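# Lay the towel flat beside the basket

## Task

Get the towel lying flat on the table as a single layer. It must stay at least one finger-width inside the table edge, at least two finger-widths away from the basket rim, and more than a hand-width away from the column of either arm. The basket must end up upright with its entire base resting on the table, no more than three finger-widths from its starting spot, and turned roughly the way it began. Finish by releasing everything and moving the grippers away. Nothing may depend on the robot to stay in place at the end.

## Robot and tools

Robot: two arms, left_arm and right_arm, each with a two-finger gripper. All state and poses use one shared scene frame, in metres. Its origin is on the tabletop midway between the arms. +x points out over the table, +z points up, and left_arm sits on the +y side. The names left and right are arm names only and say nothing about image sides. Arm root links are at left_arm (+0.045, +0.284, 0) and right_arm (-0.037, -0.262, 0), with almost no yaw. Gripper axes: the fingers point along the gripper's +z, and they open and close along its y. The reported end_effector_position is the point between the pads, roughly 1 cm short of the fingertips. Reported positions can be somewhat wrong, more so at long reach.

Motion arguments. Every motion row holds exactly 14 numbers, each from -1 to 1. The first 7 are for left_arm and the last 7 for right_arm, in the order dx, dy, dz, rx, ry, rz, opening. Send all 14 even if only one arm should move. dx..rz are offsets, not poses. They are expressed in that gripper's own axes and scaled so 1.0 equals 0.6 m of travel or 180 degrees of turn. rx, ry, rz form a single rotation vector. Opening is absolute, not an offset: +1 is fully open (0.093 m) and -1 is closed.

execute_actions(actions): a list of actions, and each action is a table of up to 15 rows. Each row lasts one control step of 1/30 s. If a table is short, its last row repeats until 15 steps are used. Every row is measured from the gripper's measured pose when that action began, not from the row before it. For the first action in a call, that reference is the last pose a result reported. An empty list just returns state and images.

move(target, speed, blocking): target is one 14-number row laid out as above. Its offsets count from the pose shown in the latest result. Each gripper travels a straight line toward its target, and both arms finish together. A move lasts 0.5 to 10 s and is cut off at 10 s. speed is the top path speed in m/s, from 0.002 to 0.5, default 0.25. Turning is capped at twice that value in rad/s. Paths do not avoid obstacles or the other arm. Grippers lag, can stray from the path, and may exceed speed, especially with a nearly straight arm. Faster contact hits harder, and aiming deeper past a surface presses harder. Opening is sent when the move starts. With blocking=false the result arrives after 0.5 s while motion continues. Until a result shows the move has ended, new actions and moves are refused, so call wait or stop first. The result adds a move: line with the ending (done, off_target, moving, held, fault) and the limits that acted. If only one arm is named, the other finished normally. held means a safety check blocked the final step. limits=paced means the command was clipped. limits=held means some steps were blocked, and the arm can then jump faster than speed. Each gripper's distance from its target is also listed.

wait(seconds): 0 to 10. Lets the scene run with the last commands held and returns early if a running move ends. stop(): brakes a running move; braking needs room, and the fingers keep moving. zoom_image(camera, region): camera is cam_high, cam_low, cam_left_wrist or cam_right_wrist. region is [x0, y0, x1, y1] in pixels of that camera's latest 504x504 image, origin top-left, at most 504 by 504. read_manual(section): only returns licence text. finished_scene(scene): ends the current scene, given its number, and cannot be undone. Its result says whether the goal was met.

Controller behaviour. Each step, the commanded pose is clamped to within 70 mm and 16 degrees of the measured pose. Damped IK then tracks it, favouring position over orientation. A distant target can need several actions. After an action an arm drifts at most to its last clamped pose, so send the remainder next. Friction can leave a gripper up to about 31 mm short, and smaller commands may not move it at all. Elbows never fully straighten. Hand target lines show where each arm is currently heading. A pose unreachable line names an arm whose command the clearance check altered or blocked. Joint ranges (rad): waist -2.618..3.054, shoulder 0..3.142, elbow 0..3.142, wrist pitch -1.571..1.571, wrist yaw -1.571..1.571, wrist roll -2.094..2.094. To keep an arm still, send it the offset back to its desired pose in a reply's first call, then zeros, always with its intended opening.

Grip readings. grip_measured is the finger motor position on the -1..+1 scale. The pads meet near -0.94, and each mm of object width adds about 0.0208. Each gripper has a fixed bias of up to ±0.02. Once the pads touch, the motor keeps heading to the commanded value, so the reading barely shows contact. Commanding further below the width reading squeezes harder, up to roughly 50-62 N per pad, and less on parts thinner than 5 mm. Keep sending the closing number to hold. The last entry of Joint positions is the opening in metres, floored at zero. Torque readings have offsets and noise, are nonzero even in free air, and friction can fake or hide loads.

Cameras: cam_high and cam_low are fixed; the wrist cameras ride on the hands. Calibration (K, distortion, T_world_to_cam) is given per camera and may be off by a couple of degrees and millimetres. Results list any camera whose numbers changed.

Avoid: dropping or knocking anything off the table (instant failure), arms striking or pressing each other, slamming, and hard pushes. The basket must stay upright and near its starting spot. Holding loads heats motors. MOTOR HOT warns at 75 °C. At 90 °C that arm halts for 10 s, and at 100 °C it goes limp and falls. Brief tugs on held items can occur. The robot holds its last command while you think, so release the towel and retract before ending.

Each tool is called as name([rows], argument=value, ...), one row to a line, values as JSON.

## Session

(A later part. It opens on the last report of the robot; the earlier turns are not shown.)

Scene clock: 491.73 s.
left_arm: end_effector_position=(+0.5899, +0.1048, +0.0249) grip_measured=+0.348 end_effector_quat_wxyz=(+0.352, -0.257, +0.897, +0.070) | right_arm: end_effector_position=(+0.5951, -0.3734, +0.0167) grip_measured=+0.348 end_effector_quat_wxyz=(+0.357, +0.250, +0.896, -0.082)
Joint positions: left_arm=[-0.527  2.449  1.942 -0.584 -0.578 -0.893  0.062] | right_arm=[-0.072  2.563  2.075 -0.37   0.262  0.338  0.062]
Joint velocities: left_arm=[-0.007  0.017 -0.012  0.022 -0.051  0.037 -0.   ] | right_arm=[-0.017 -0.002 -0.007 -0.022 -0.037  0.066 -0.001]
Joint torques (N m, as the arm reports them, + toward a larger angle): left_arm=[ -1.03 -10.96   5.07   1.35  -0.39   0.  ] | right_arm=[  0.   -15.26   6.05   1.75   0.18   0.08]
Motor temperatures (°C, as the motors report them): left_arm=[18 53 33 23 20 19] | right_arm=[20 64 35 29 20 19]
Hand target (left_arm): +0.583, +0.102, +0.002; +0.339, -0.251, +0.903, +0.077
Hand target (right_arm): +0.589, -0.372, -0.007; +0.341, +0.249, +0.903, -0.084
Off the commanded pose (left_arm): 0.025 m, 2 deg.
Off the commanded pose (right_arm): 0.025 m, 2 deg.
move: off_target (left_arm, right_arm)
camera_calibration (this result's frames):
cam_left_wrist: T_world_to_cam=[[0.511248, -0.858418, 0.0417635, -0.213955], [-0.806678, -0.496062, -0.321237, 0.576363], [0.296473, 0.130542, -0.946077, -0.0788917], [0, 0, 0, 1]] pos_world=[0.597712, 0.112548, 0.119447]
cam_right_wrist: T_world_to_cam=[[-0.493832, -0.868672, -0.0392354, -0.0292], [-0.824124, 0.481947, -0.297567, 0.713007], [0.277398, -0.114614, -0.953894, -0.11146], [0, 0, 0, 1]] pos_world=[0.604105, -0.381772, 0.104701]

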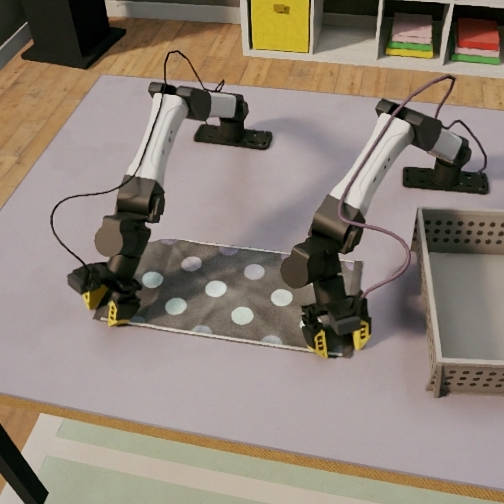

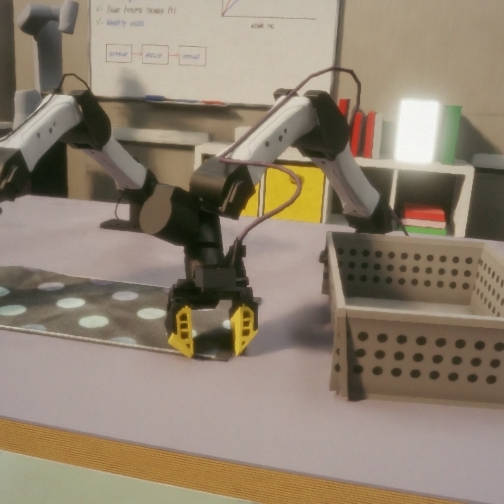

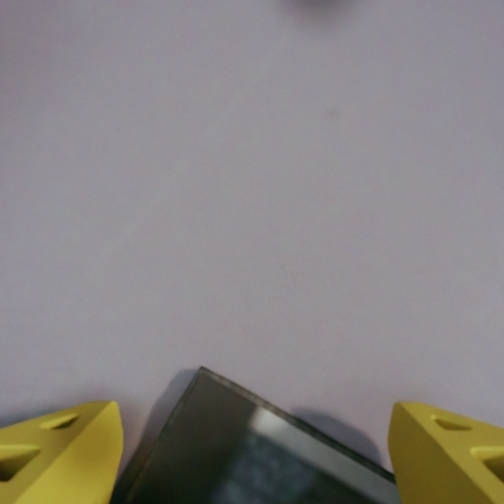

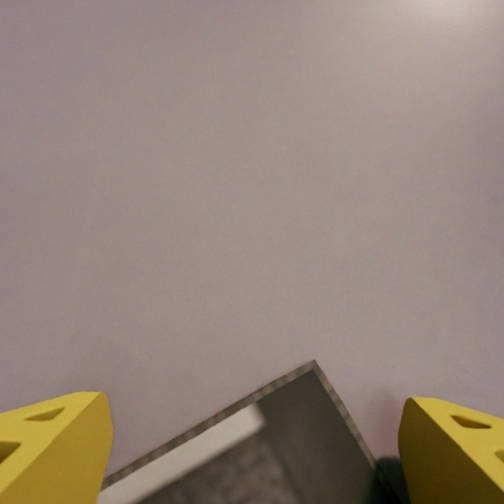

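execute_actions([
  [[0.03,0,0.03,0,0,0,0.25,0.03,0,0.03,0,0,0,0.25],[0.03,0,0.03,0,0,0,0.15,0.03,0,0.03,0,0,0,0.15],[0.03,0,0.03,0,0,0,0.05,0.03,0,0.03,0,0,0,0.05],[0.03,0,0.03,0,0,0,-0.05,0.03,0,0.03,0,0,0,-0.05],[0.03,0,0.03,0,0,0,-0.15,0.03,0,0.03,0,0,0,-0.15],[0.03,0,0.03,0,0,0,-0.25,0.03,0,0.03,0,0,0,-0.25],[0.03,0,0.03,0,0,0,-0.35,0.03,0,0.03,0,0,0,-0.35],[0.03,0,0.03,0,0,0,-0.45,0.03,0,0.03,0,0,0,-0.45],[0.03,0,0.03,0,0,0,-0.55,0.03,0,0.03,0,0,0,-0.55],[0.03,0,0.03,0,0,0,-0.65,0.03,0,0.03,0,0,0,-0.65],[0.03,0,0.03,0,0,0,-0.75,0.03,0,0.03,0,0,0,-0.75],[0.03,0,0.03,0,0,0,-0.85,0.03,0,0.03,0,0,0,-0.85],[0.03,0,0.03,0,0,0,-0.93,0.03,0,0.03,0,0,0,-0.93],[0.03,0,0.03,0,0,0,-1,0.03,0,0.03,0,0,0,-1],[0.03,0,0.03,0,0,0,-1,0.03,0,0.03,0,0,0,-1]],
])

move(target=[0,0,-0.1,0,0,0,-1,0,0,-0.1,0,0,0,-1], speed=0.1)

Scene clock: 510.40 s.
left_arm: end_effector_position=(+0.5955, +0.1040, +0.0249) grip_measured=-0.970 end_effector_quat_wxyz=(+0.368, -0.263, +0.890, +0.062) | right_arm: end_effector_position=(+0.6006, -0.3749, +0.0178) grip_measured=-0.961 end_effector_quat_wxyz=(+0.376, +0.251, +0.888, -0.081)
Joint positions: left_arm=[-0.527  2.449  1.921 -0.524 -0.591 -0.893  0.   ] | right_arm=[-0.072  2.563  2.052 -0.306  0.266  0.338  0.   ]
Joint velocities: left_arm=[-0.012  0.007 -0.007  0.066 -0.037  0.007  0.   ] | right_arm=[ 0.002  0.012 -0.012  0.022 -0.022  0.081  0.   ]
Joint torques (N m, as the arm reports them, + toward a larger angle): left_arm=[ -0.48 -10.8    5.43   1.31  -0.31  -0.06] | right_arm=[  0.19 -15.15   6.05   1.73   0.16   0.08]
Motor temperatures (°C, as the motors report them): left_arm=[18 54 32 24 20 19] | right_arm=[20 65 33 30 20 19]
Hand target (left_arm): +0.589, +0.103, +0.000; +0.351, -0.257, +0.897, +0.070
Hand target (right_arm): +0.593, -0.372, -0.008; +0.357, +0.250, +0.896, -0.082
Off the commanded pose (left_arm): 0.026 m, 2 deg.
Off the commanded pose (right_arm): 0.027 m, 2 deg.
camera_calibration (this result's frames):
cam_left_wrist: T_world_to_cam=[[0.514749, -0.854561, 0.0689825, -0.220623], [-0.789911, -0.504005, -0.349313, 0.571999], [0.333276, 0.125318, -0.934464, -0.102102], [0, 0, 0, 1]] pos_world=[0.599422, 0.11255, 0.119615]
cam_right_wrist: T_world_to_cam=[[-0.49473, -0.867441, -0.0528008, -0.0265276], [-0.809747, 0.482179, -0.334384, 0.710695], [0.315518, -0.122674, -0.940957, -0.13828], [0, 0, 0, 1]] pos_world=[0.605989, -0.382657, 0.106129]

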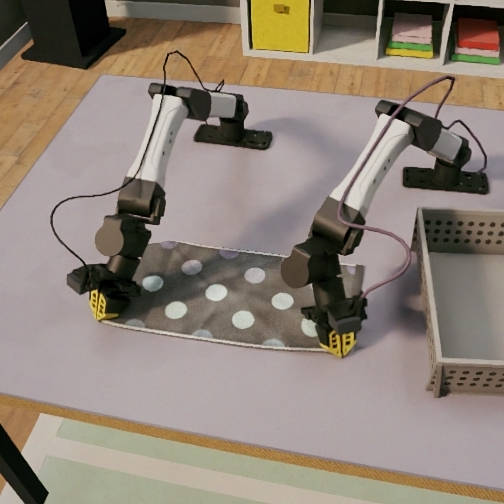

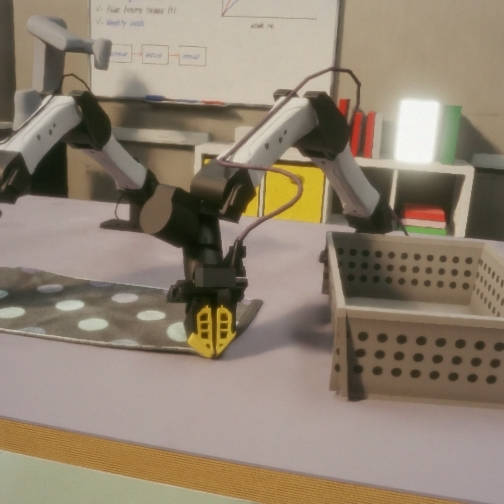

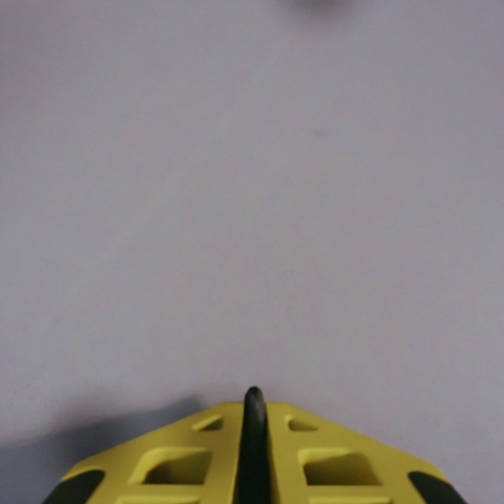

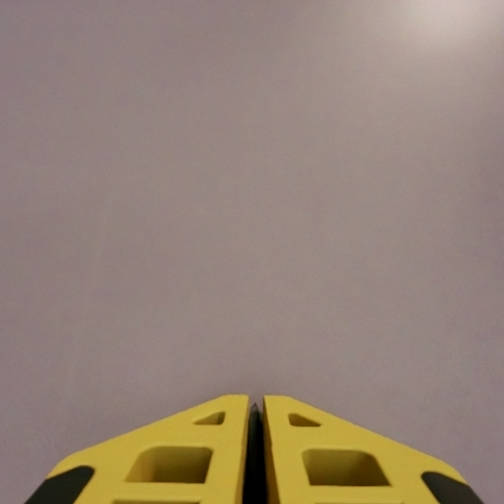

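Scene clock: 511.53 s.
left_arm: end_effector_position=(+0.5672, +0.0837, +0.0712) grip_measured=-0.976 end_effector_quat_wxyz=(+0.377, -0.267, +0.886, +0.051) | right_arm: end_effector_position=(+0.5670, -0.3586, +0.0627) grip_measured=-0.966 end_effector_quat_wxyz=(+0.379, +0.250, +0.887, -0.080)
Joint positions: left_arm=[-0.59   2.322  1.878 -0.617 -0.618 -0.962  0.   ] | right_arm=[-0.047  2.347  1.837 -0.306  0.282  0.355  0.   ]
Joint velocities: left_arm=[-0.012 -0.002  0.027 -0.022  0.022 -0.037  0.   ] | right_arm=[-0.002 -0.007 -0.012 -0.051  0.007  0.022  0.   ]
Joint torques (N m, as the arm reports them, + toward a larger angle): left_arm=[ -0.69 -13.03   5.63   1.01  -0.43  -0.06] | right_arm=[  0.4  -16.75   6.23   1.71   0.26   0.14]
Motor temperatures (°C, as the motors report them): left_arm=[18 55 32 24 20 19] | right_arm=[20 65 33 30 20 19]
Hand target (left_arm): +0.558, +0.086, +0.068; +0.368, -0.263, +0.890, +0.062
Hand target (right_arm): +0.563, -0.355, +0.060; +0.376, +0.251, +0.888, -0.081
Off the commanded pose (left_arm): 0.010 m, 2 deg.
Off the commanded pose (right_arm): 0.006 m, 0 deg.
move: done
camera_calibration (this result's frames):
cam_left_wrist: T_world_to_cam=[[0.511989, -0.853479, 0.097163, -0.227184], [-0.781855, -0.50987, -0.358797, 0.552139], [0.355766, 0.107733, -0.928345, -0.058662], [0, 0, 0, 1]] pos_world=[0.568879, 0.0939418, 0.165721]
cam_right_wrist: T_world_to_cam=[[-0.492172, -0.868745, -0.055224, -0.028373], [-0.808951, 0.479883, -0.339575, 0.689639], [0.321505, -0.122456, -0.938956, -0.0868881], [0, 0, 0, 1]] pos_world=[0.571854, -0.366235, 0.151033]

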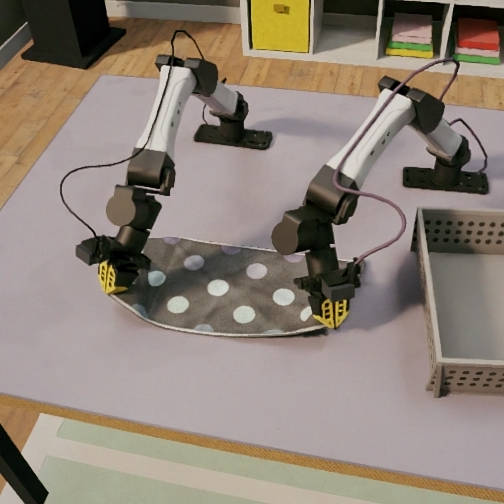

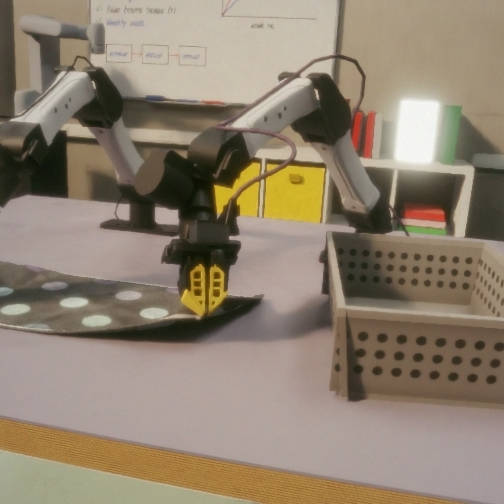

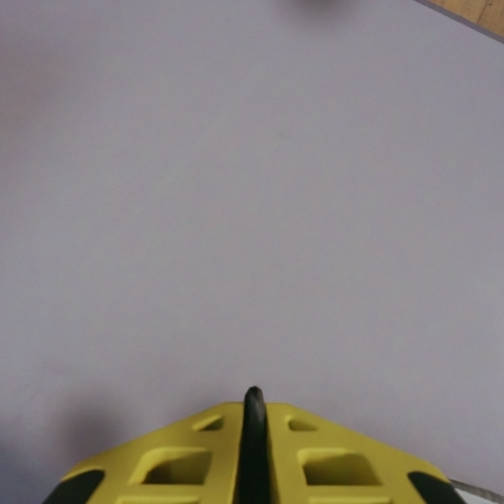

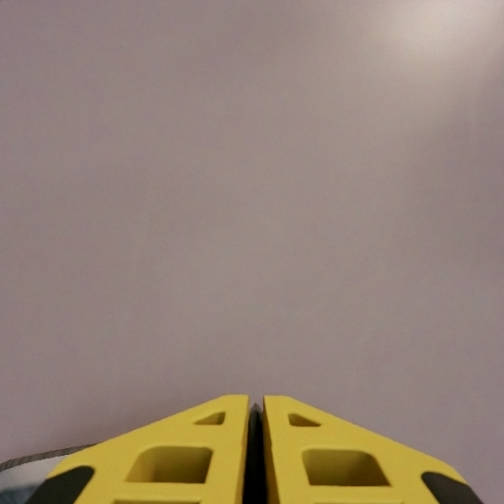

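move(target=[-0.0115,0.2165,-0.56,0.125,0.049,-0.006,-1,-0.006,-0.231,-0.55,0,0,0,-1], speed=0.2)

Scene clock: 553.60 s.
left_arm: end_effector_position=(+0.2934, +0.0976, +0.2978) grip_measured=-0.976 end_effector_quat_wxyz=(+0.351, -0.201, +0.902, -0.151) | right_arm: end_effector_position=(+0.2976, -0.3683, +0.2827) grip_measured=-0.966 end_effector_quat_wxyz=(+0.375, +0.249, +0.890, -0.076)
Joint positions: left_arm=[-0.945  1.261  1.478 -1.141 -0.478 -1.173  0.   ] | right_arm=[-0.19   1.289  1.405 -0.918  0.174  0.25   0.   ]
Joint velocities: left_arm=[ 0.002  0.007 -0.007 -0.007 -0.022 -0.022  0.   ] | right_arm=[-0.012 -0.002  0.002  0.037 -0.007 -0.022  0.   ]
Joint torques (N m, as the arm reports them, + toward a larger angle): left_arm=[-0.87 -3.88  7.3   1.2  -0.42 -0.01] | right_arm=[-0.9  -5.47  9.67  1.58  0.16 -0.01]
Motor temperatures (°C, as the motors report them): left_arm=[18 62 31 23 20 19] | right_arm=[20 71 33 31 20 19]
Hand target (left_arm): +0.289, +0.101, +0.301; +0.351, -0.200, +0.903, -0.147
Hand target (right_arm): +0.294, -0.371, +0.291; +0.379, +0.251, +0.887, -0.080
Off the commanded pose (left_arm): 0.005 m, 1 deg.
Off the commanded pose (right_arm): 0.010 m, 1 deg.
move: done
camera_calibration (this result's frames):
cam_left_wrist: T_world_to_cam=[[0.257794, -0.879663, 0.399669, -0.110051], [-0.893057, -0.374815, -0.248922, 0.413257], [0.368769, -0.292756, -0.882215, 0.269139], [0, 0, 0, 1]] pos_world=[0.298183, 0.13688, 0.384291]
cam_right_wrist: T_world_to_cam=[[-0.488203, -0.870761, -0.0585867, -0.158229], [-0.814203, 0.478606, -0.328648, 0.549111], [0.314214, -0.112746, -0.942634, 0.211883], [0, 0, 0, 1]] pos_world=[0.303264, -0.376699, 0.370922]

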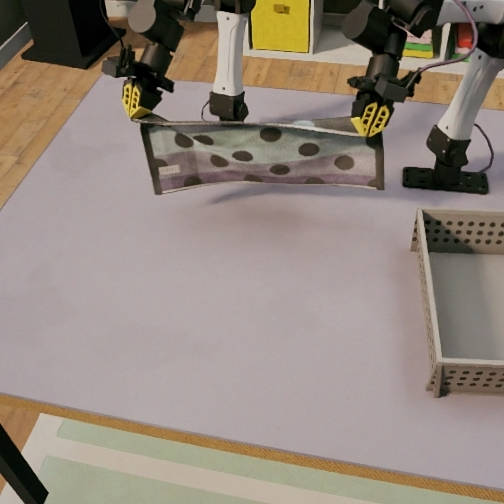

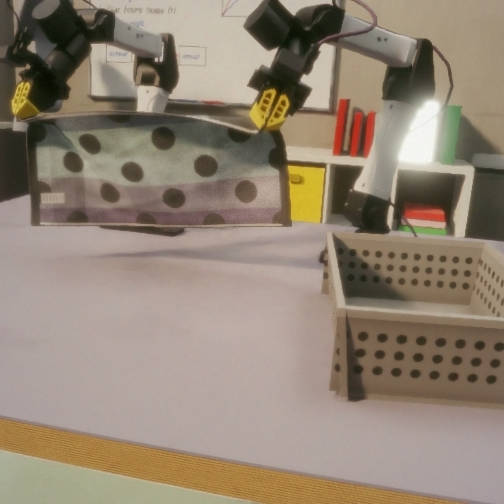

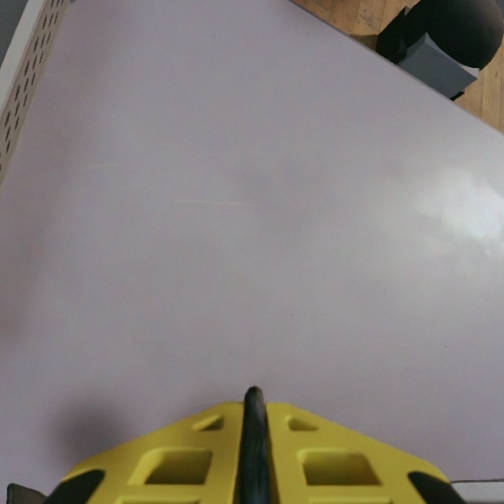

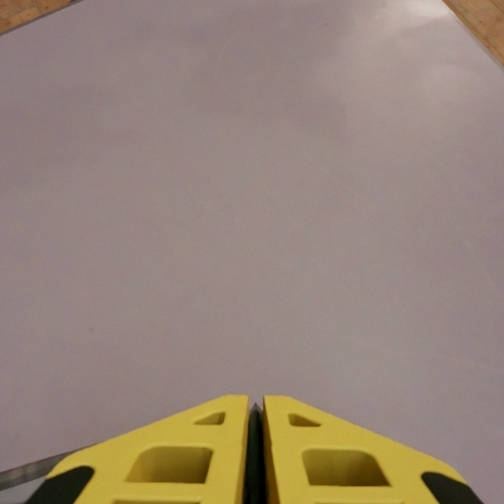

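wait(seconds=0)

Scene clock: 576.77 s.
left_arm: end_effector_position=(+0.2932, +0.0979, +0.2975) grip_measured=-0.976 end_effector_quat_wxyz=(+0.350, -0.201, +0.902, -0.150) | right_arm: end_effector_position=(+0.2973, -0.3682, +0.2823) grip_measured=-0.966 end_effector_quat_wxyz=(+0.374, +0.249, +0.890, -0.076)
Joint positions: left_arm=[-0.945  1.261  1.478 -1.143 -0.478 -1.175  0.   ] | right_arm=[-0.19   1.289  1.405 -0.92   0.174  0.25   0.   ]
Joint velocities: left_arm=[ 0.012  0.007  0.007  0.037 -0.022 -0.022  0.   ] | right_arm=[-0.002 -0.002 -0.012 -0.095  0.007 -0.051  0.   ]
Joint torques (N m, as the arm reports them, + toward a larger angle): left_arm=[-0.78 -3.57  7.35  1.21 -0.44  0.02] | right_arm=[-0.9  -5.44  9.71  1.58  0.14  0.  ]
Motor temperatures (°C, as the motors report them): left_arm=[18 52 32 24 20 19] | right_arm=[20 58 35 31 20 19]
Hand target (left_arm): +0.289, +0.101, +0.301; +0.351, -0.200, +0.903, -0.148
Hand target (right_arm): +0.294, -0.371, +0.291; +0.379, +0.251, +0.887, -0.080
Off the commanded pose (left_arm): 0.005 m, 1 deg.
Off the commanded pose (right_arm): 0.010 m, 1 deg.
camera_calibration (this result's frames):
cam_left_wrist: T_world_to_cam=[[0.2593, -0.879557, 0.398927, -0.109891], [-0.892996, -0.375674, -0.247845, 0.412849], [0.36786, -0.291974, -0.882853, 0.269449], [0, 0, 0, 1]] pos_world=[0.298048, 0.137114, 0.384045]
cam_right_wrist: T_world_to_cam=[[-0.487849, -0.870996, -0.0580454, -0.158622], [-0.815089, 0.478318, -0.326866, 0.548351], [0.312463, -0.112149, -0.943286, 0.212609], [0, 0, 0, 1]] pos_world=[0.303139, -0.376602, 0.370582]

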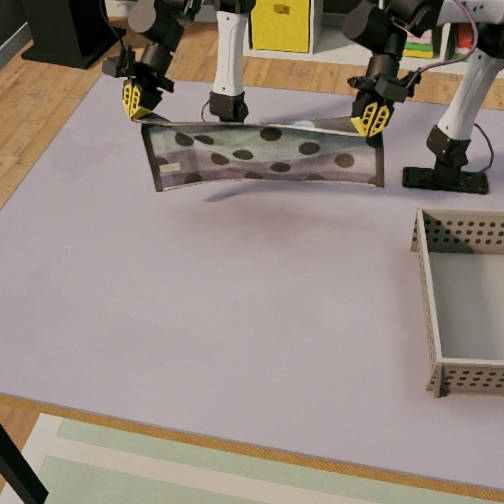

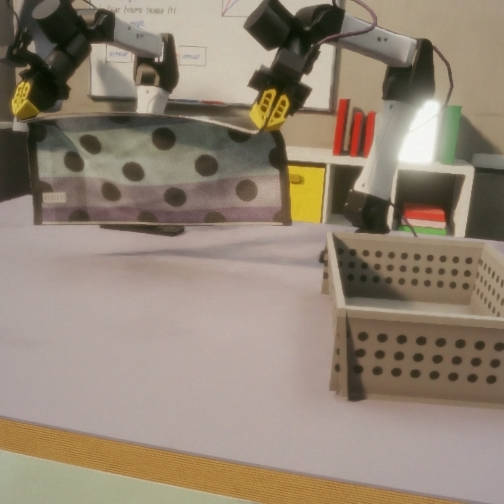

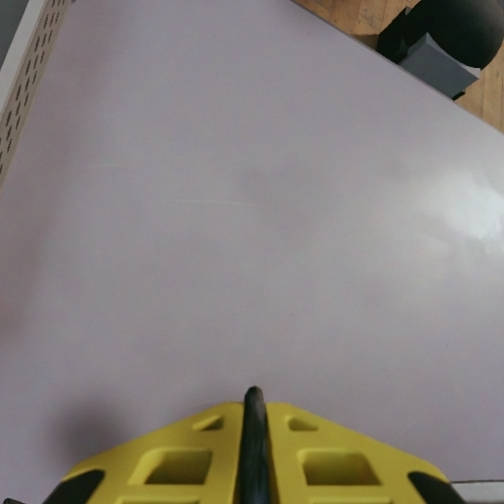

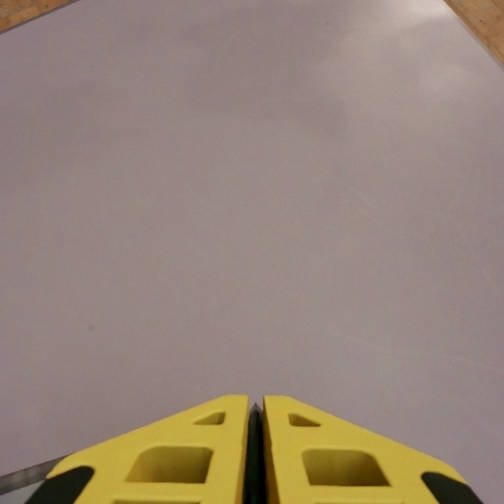

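move(target=[0.048,0.034,0.059,0,0,0,-1,0.049,-0.0125,0.056,-0.138,0.05,0.024,-1], speed=0.2)

Scene clock: 600.77 s.
left_arm: end_effector_position=(+0.2944, +0.0964, +0.2450) grip_measured=-0.976 end_effector_quat_wxyz=(+0.345, -0.199, +0.907, -0.140) | right_arm: end_effector_position=(+0.2940, -0.3710, +0.2468) grip_measured=-0.966 end_effector_quat_wxyz=(+0.353, +0.201, +0.902, +0.147)
Joint positions: left_arm=[-0.945  1.219  1.243 -0.976 -0.478 -1.175  0.   ] | right_arm=[-0.512  1.34   1.318 -0.906 -0.488  0.055  0.   ]
Joint velocities: left_arm=[-0.002  0.002 -0.017 -0.022 -0.007 -0.051  0.   ] | right_arm=[-0.002 -0.012 -0.002 -0.051 -0.007 -0.022  0.   ]
Joint torques (N m, as the arm reports them, + toward a larger angle): left_arm=[-0.14 -4.71  5.71  1.63 -0.36  0.05] | right_arm=[-0.85 -4.14  6.44  1.68 -0.28 -0.01]
Motor temperatures (°C, as the motors report them): left_arm=[18 46 33 24 20 19] | right_arm=[20 51 36 31 20 19]
Hand target (left_arm): +0.293, +0.098, +0.248; +0.350, -0.201, +0.903, -0.150
Hand target (right_arm): +0.296, -0.374, +0.237; +0.348, +0.202, +0.903, +0.151
Off the commanded pose (left_arm): 0.003 m, 1 deg.
Off the commanded pose (right_arm): 0.010 m, 1 deg.
move: done
camera_calibration (this result's frames):
cam_left_wrist: T_world_to_cam=[[0.265483, -0.887312, 0.37709, -0.0863348], [-0.896891, -0.370788, -0.241045, 0.399364], [0.353703, -0.274215, -0.89426, 0.227462], [0, 0, 0, 1]] pos_world=[0.300652, 0.133847, 0.332231]
cam_right_wrist: T_world_to_cam=[[-0.243723, -0.87654, -0.415063, -0.150499], [-0.908342, 0.356284, -0.219034, 0.490964], [0.339873, 0.323635, -0.883033, 0.318545], [0, 0, 0, 1]] pos_world=[0.301019, -0.409934, 0.326357]

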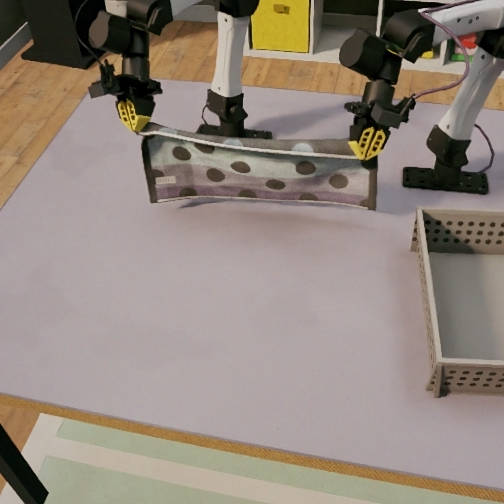

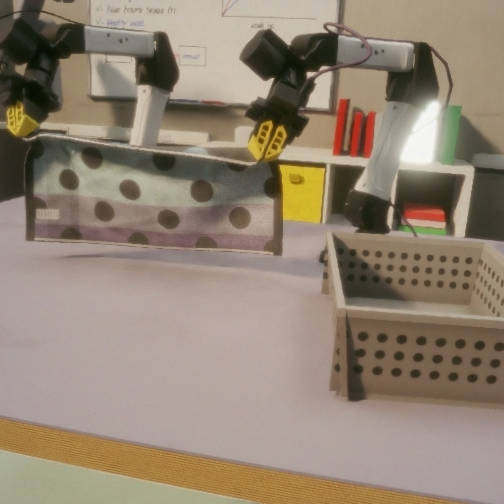

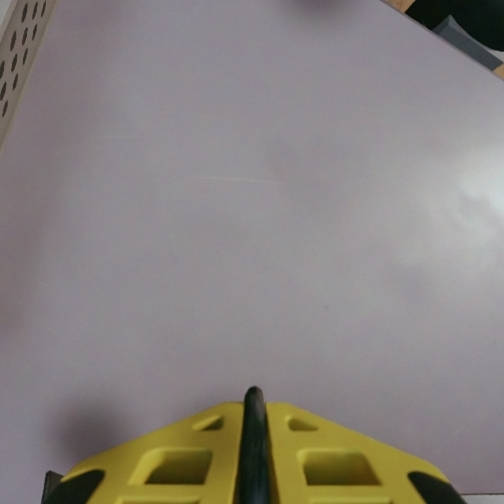

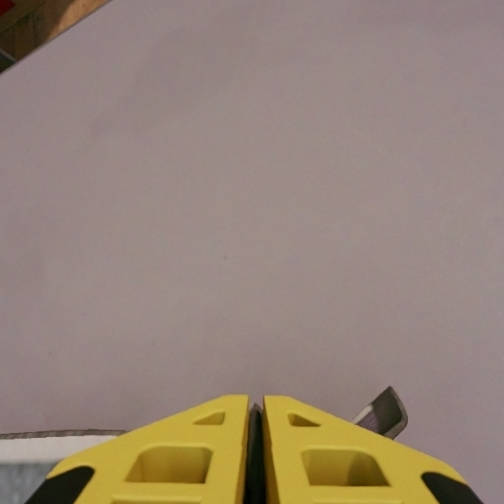

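move(target=[-0.1107,-0.0203,0.2367,0,0,0,-1,-0.092,0.0073,0.256,0,0,0,-1], speed=0.15)

Scene clock: 617.03 s.
left_arm: end_effector_position=(+0.4331, +0.1001, +0.1836) grip_measured=-0.976 end_effector_quat_wxyz=(+0.342, -0.198, +0.909, -0.133) | right_arm: end_effector_position=(+0.4288, -0.3702, +0.1668) grip_measured=-0.966 end_effector_quat_wxyz=(+0.340, +0.202, +0.906, +0.152)
Joint positions: left_arm=[-0.592  1.572  1.272 -0.558 -0.261 -0.876  0.   ] | right_arm=[-0.323  1.791  1.45  -0.548 -0.376  0.214  0.   ]
Joint velocities: left_arm=[-0.022 -0.007  0.012  0.007 -0.066  0.007  0.   ] | right_arm=[-0.012  0.007 -0.002  0.007  0.022 -0.022  0.   ]
Joint torques (N m, as the arm reports them, + toward a larger angle): left_arm=[ 0.81 -5.7   8.27  1.79 -0.15  0.07] | right_arm=[ 0.34 -9.63 10.44  1.76 -0.05  0.12]
Motor temperatures (°C, as the motors report them): left_arm=[18 44 32 25 20 19] | right_arm=[20 48 35 32 20 19]
Hand target (left_arm): +0.440, +0.099, +0.186; +0.346, -0.199, +0.906, -0.139
Hand target (right_arm): +0.438, -0.372, +0.172; +0.353, +0.200, +0.902, +0.147
Off the commanded pose (left_arm): 0.007 m, 1 deg.
Off the commanded pose (right_arm): 0.012 m, 2 deg.
move: off_target (right_arm)
camera_calibration (this result's frames):
cam_left_wrist: T_world_to_cam=[[0.268873, -0.891645, 0.364248, -0.0953593], [-0.898972, -0.368074, -0.237426, 0.510214], [0.34577, -0.263611, -0.900529, 0.12801], [0, 0, 0, 1]] pos_world=[0.440045, 0.136515, 0.27115]
cam_right_wrist: T_world_to_cam=[[-0.248013, -0.872799, -0.420371, -0.145997], [-0.915685, 0.352859, -0.192384, 0.593008], [0.316244, 0.337213, -0.886723, 0.217552], [0, 0, 0, 1]] pos_world=[0.438, -0.410035, 0.245621]

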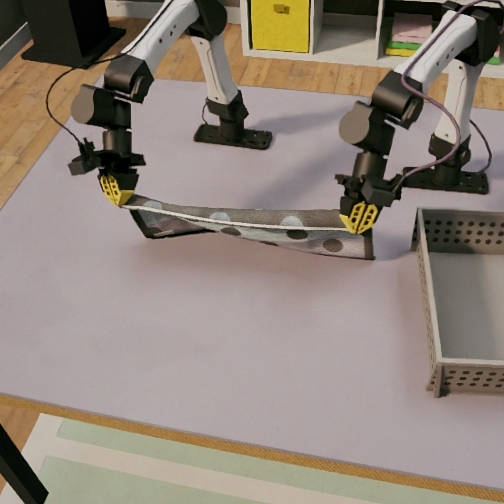

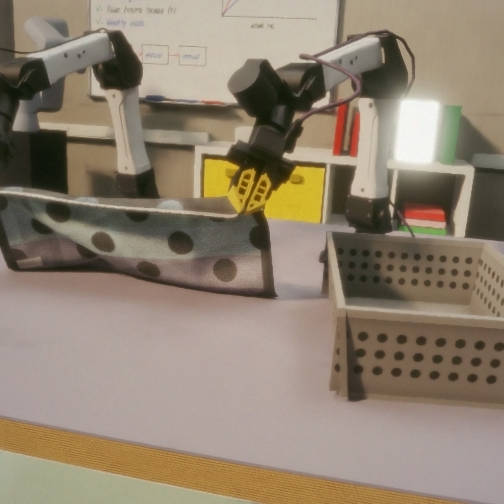

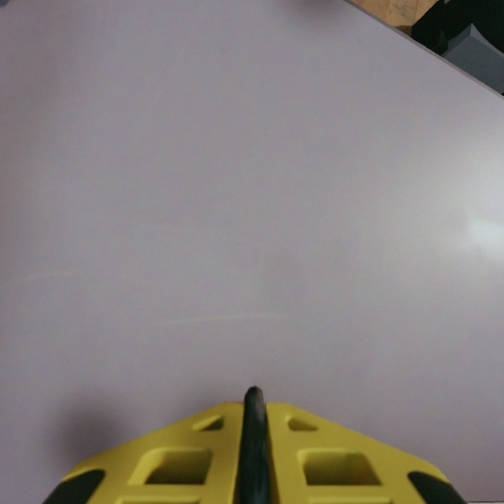

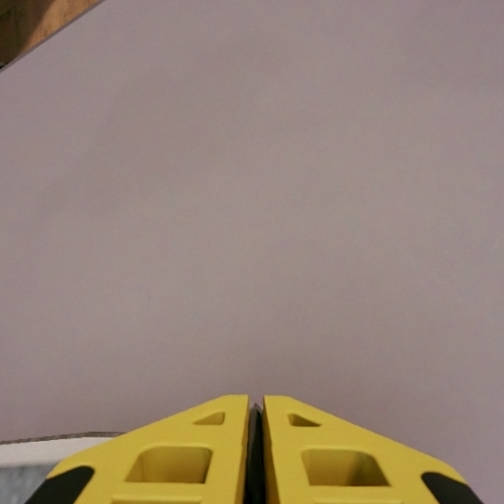

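zoom_image(camera="cam_low", region=[0, 180, 290, 310])

zoom_image(camera="cam_high", region=[100, 180, 260, 260])

Region (0, 180, 290, 310) of cam_low's 504x504 image, scaled by 1.738, with more detail than that image has; it fills the top 226 rows of this view, and the rest is white.

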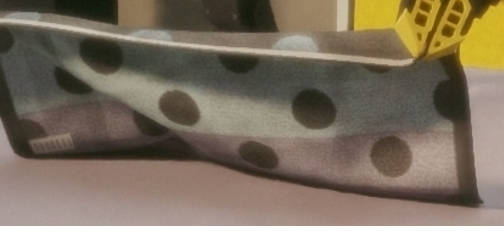

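Region (100, 180, 260, 260) of cam_high's 504x504 image, scaled by 3.150, with more detail than that image has.

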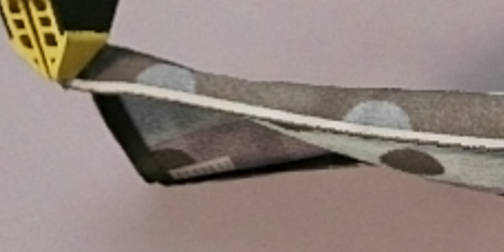

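move(target=[-0.0425,0.026,0.35,-0.12,-0.03,0.006,-1,-0.071,-0.032,0.347,0.13,-0.03,-0.024,-1], speed=0.15)

Scene clock: 649.63 s.
left_arm: end_effector_position=(+0.5893, +0.0949, +0.0446) grip_measured=-0.976 end_effector_quat_wxyz=(+0.351, -0.251, +0.901, +0.036) | right_arm: end_effector_position=(+0.5943, -0.3786, +0.0368) grip_measured=-0.966 end_effector_quat_wxyz=(+0.349, +0.236, +0.905, -0.052)
Joint positions: left_arm=[-0.528  2.398  1.929 -0.58  -0.522 -0.882  0.   ] | right_arm=[-0.102  2.538  2.124 -0.452  0.174  0.307  0.   ]
Joint velocities: left_arm=[ 0.012  0.007 -0.002 -0.051 -0.022 -0.051  0.   ] | right_arm=[-0.012  0.002 -0.007 -0.066  0.007 -0.051  0.   ]
Joint torques (N m, as the arm reports them, + toward a larger angle): left_arm=[  0.7  -11.65   8.2    1.02  -0.49  -0.02] | right_arm=[  0.21 -16.    10.35   1.46   0.29   0.14]
Motor temperatures (°C, as the motors report them): left_arm=[18 42 35 26 20 19] | right_arm=[20 51 37 33 20 19]
Hand target (left_arm): +0.589, +0.103, +0.039; +0.344, -0.256, +0.902, +0.052
Hand target (right_arm): +0.594, -0.378, +0.032; +0.342, +0.239, +0.907, -0.058
Off the commanded pose (left_arm): 0.010 m, 2 deg.
Off the commanded pose (right_arm): 0.005 m, 1 deg.
move: done
camera_calibration (this result's frames):
cam_left_wrist: T_world_to_cam=[[0.478671, -0.872667, 0.0965717, -0.204895], [-0.82089, -0.483842, -0.303376, 0.583686], [0.311472, 0.0659424, -0.947965, -0.061489], [0, 0, 0, 1]] pos_world=[0.596371, 0.107661, 0.138574]
cam_right_wrist: T_world_to_cam=[[-0.450475, -0.889368, -0.0780867, -0.0654849], [-0.849873, 0.453969, -0.267633, 0.724441], [0.273473, -0.0541982, -0.960351, -0.0672649], [0, 0, 0, 1]] pos_world=[0.604579, -0.39076, 0.124173]

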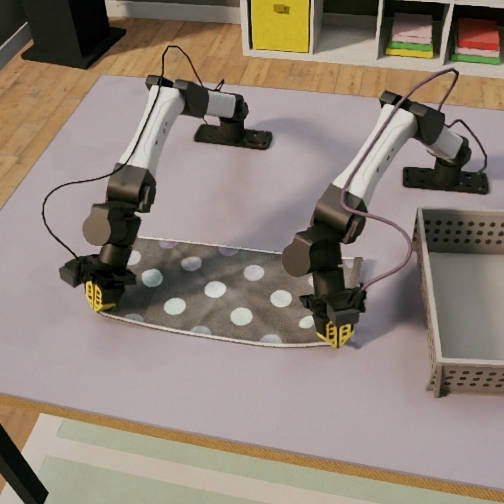

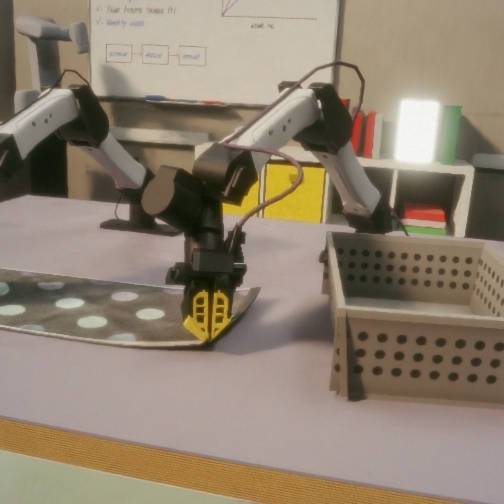

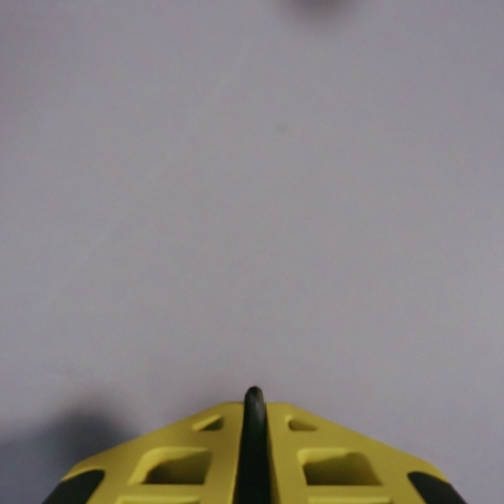

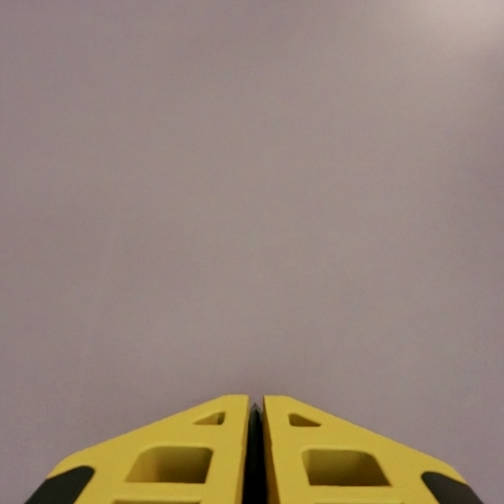

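execute_actions([
  [[0,0,0,0,0,0,-0.9,0,0,0,0,0,0,-0.9],[0,0,0,0,0,0,-0.8,0,0,0,0,0,0,-0.8],[0,0,0,0,0,0,-0.7,0,0,0,0,0,0,-0.7],[0,0,0,0,0,0,-0.6,0,0,0,0,0,0,-0.6],[0,0,0,0,0,0,-0.5,0,0,0,0,0,0,-0.5],[0,0,0,0,0,0,-0.4,0,0,0,0,0,0,-0.4],[0,0,0,0,0,0,-0.3,0,0,0,0,0,0,-0.3],[0,0,0,0,0,0,-0.2,0,0,0,0,0,0,-0.2],[0,0,0,0,0,0,-0.1,0,0,0,0,0,0,-0.1],[0,0,0,0,0,0,0,0,0,0,0,0,0,0],[0,0,0,0,0,0,0.15,0,0,0,0,0,0,0.15],[0,0,0,0,0,0,0.3,0,0,0,0,0,0,0.3]],
])

move(target=[0.02,0.22,-0.62,0.125,0.04,-0.006,0.3,0.03,-0.2,-0.63,0,0,0,0.3], speed=0.25)

Scene clock: 666.27 s.
left_arm: end_effector_position=(+0.5892, +0.0951, +0.0445) grip_measured=+0.297 end_effector_quat_wxyz=(+0.351, -0.251, +0.901, +0.037) | right_arm: end_effector_position=(+0.5939, -0.3787, +0.0365) grip_measured=+0.297 end_effector_quat_wxyz=(+0.348, +0.236, +0.906, -0.053)
Joint positions: left_arm=[-0.528  2.398  1.929 -0.581 -0.523 -0.883  0.059] | right_arm=[-0.102  2.538  2.124 -0.454  0.175  0.307  0.059]
Joint velocities: left_arm=[ 0.002 -0.002  0.012  0.066  0.022  0.051  0.003] | right_arm=[ 0.002 -0.017  0.007 -0.022  0.007 -0.037  0.003]
Joint torques (N m, as the arm reports them, + toward a larger angle): left_arm=[ -0.28 -12.65   7.1    1.33  -0.41   0.06] | right_arm=[ -0.11 -17.21   8.41   1.63   0.13   0.06]
Motor temperatures (°C, as the motors report them): left_arm=[18 48 35 25 20 19] | right_arm=[20 58 38 32 20 19]
Hand target (left_arm): +0.589, +0.095, +0.045; +0.351, -0.251, +0.901, +0.036
Hand target (right_arm): +0.594, -0.379, +0.037; +0.349, +0.235, +0.905, -0.052
Off the commanded pose (left_arm): 0.000 m, 0 deg.
Off the commanded pose (right_arm): 0.000 m, 0 deg.
camera_calibration (this result's frames):
cam_left_wrist: T_world_to_cam=[[0.479553, -0.872273, 0.0957559, -0.205141], [-0.820587, -0.484428, -0.30326, 0.583501], [0.310912, 0.0668532, -0.948084, -0.0612682], [0, 0, 0, 1]] pos_world=[0.596238, 0.107822, 0.138508]
cam_right_wrist: T_world_to_cam=[[-0.451536, -0.888933, -0.0768955, -0.0650539], [-0.849917, 0.454743, -0.266178, 0.724363], [0.271582, -0.0548342, -0.960852, -0.066524], [0, 0, 0, 1]] pos_world=[0.60434, -0.390875, 0.123887]

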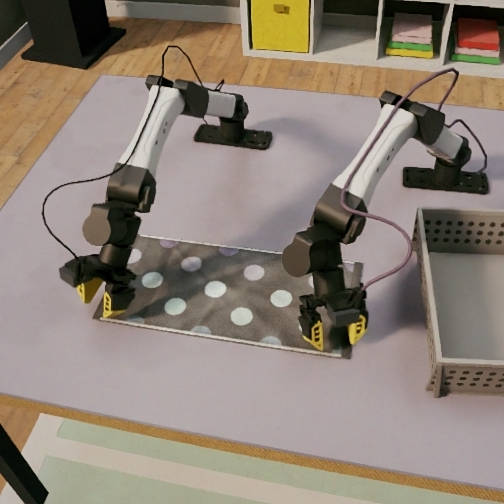

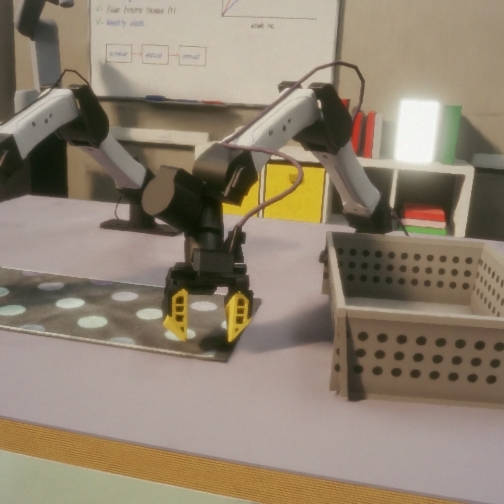

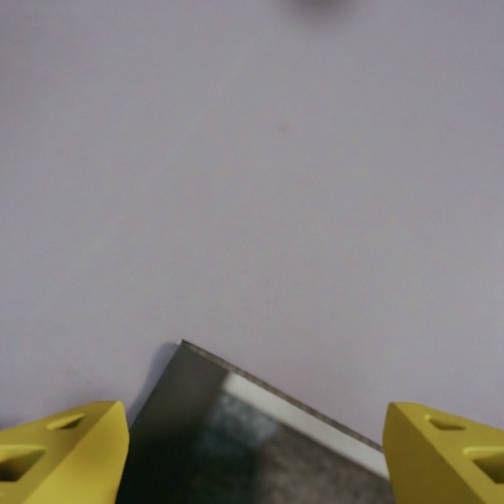

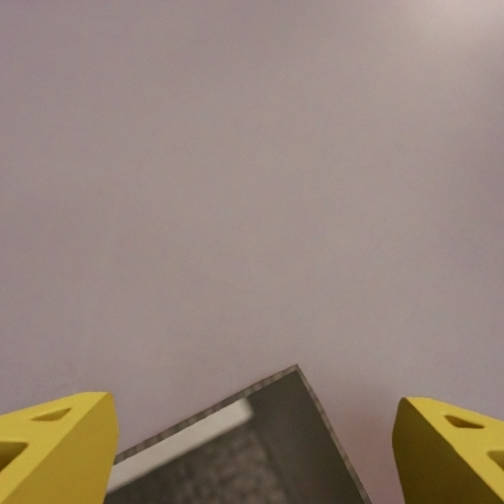

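Scene clock: 668.57 s.
left_arm: end_effector_position=(+0.2932, +0.1141, +0.3014) grip_measured=+0.298 end_effector_quat_wxyz=(+0.337, -0.190, +0.908, -0.164) | right_arm: end_effector_position=(+0.3044, -0.3803, +0.2987) grip_measured=+0.298 end_effector_quat_wxyz=(+0.351, +0.237, +0.904, -0.053)
Joint positions: left_arm=[-0.859  1.209  1.463 -1.141 -0.381 -1.088  0.06 ] | right_arm=[-0.267  1.389  1.587 -1.045  0.07   0.183  0.06 ]
Joint velocities: left_arm=[-0.022  0.002 -0.007 -0.066  0.051 -0.007  0.   ] | right_arm=[-0.007 -0.007 -0.012 -0.051 -0.066  0.007 -0.   ]
Joint torques (N m, as the arm reports them, + toward a larger angle): left_arm=[-1.2  -3.06  7.27  1.33 -0.32 -0.04] | right_arm=[-0.73 -5.75  9.13  1.48  0.01  0.03]
Motor temperatures (°C, as the motors report them): left_arm=[18 48 35 25 20 19] | right_arm=[20 58 38 32 20 19]
Hand target (left_arm): +0.289, +0.116, +0.302; +0.334, -0.189, +0.910, -0.159
Hand target (right_arm): +0.301, -0.381, +0.302; +0.349, +0.236, +0.905, -0.053
Off the commanded pose (left_arm): 0.003 m, 1 deg.
Off the commanded pose (right_arm): 0.007 m, 0 deg.
move: done
camera_calibration (this result's frames):
cam_left_wrist: T_world_to_cam=[[0.235398, -0.880081, 0.412365, -0.0941692], [-0.91042, -0.348183, -0.223391, 0.414549], [0.340181, -0.32284, -0.883205, 0.28941], [0, 0, 0, 1]] pos_world=[0.301129, 0.154895, 0.387047]
cam_right_wrist: T_world_to_cam=[[-0.453347, -0.887967, -0.0773966, -0.175937], [-0.847303, 0.456279, -0.271823, 0.550248], [0.276684, -0.0576519, -0.95923, 0.260797], [0, 0, 0, 1]] pos_world=[0.314307, -0.392257, 0.386117]

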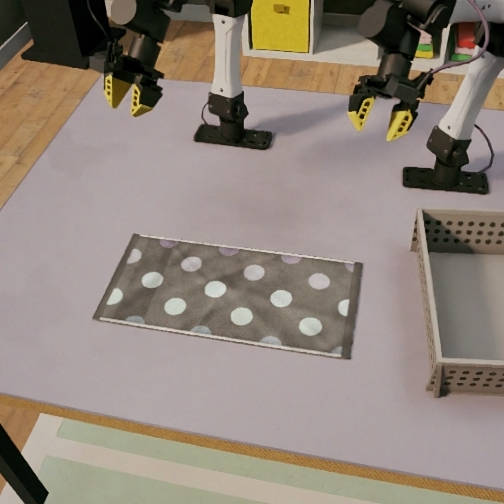

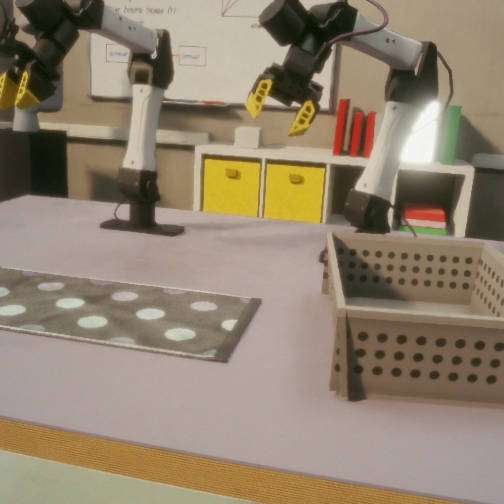

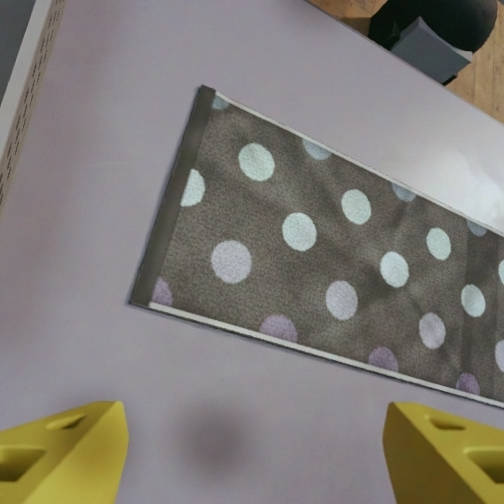

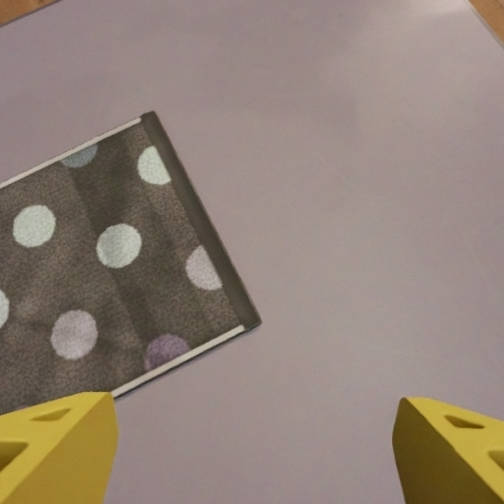

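The towel is flat with all four corners out, and both arms are clear.

finished_scene(scene=2)

The scene is finished: the task was done.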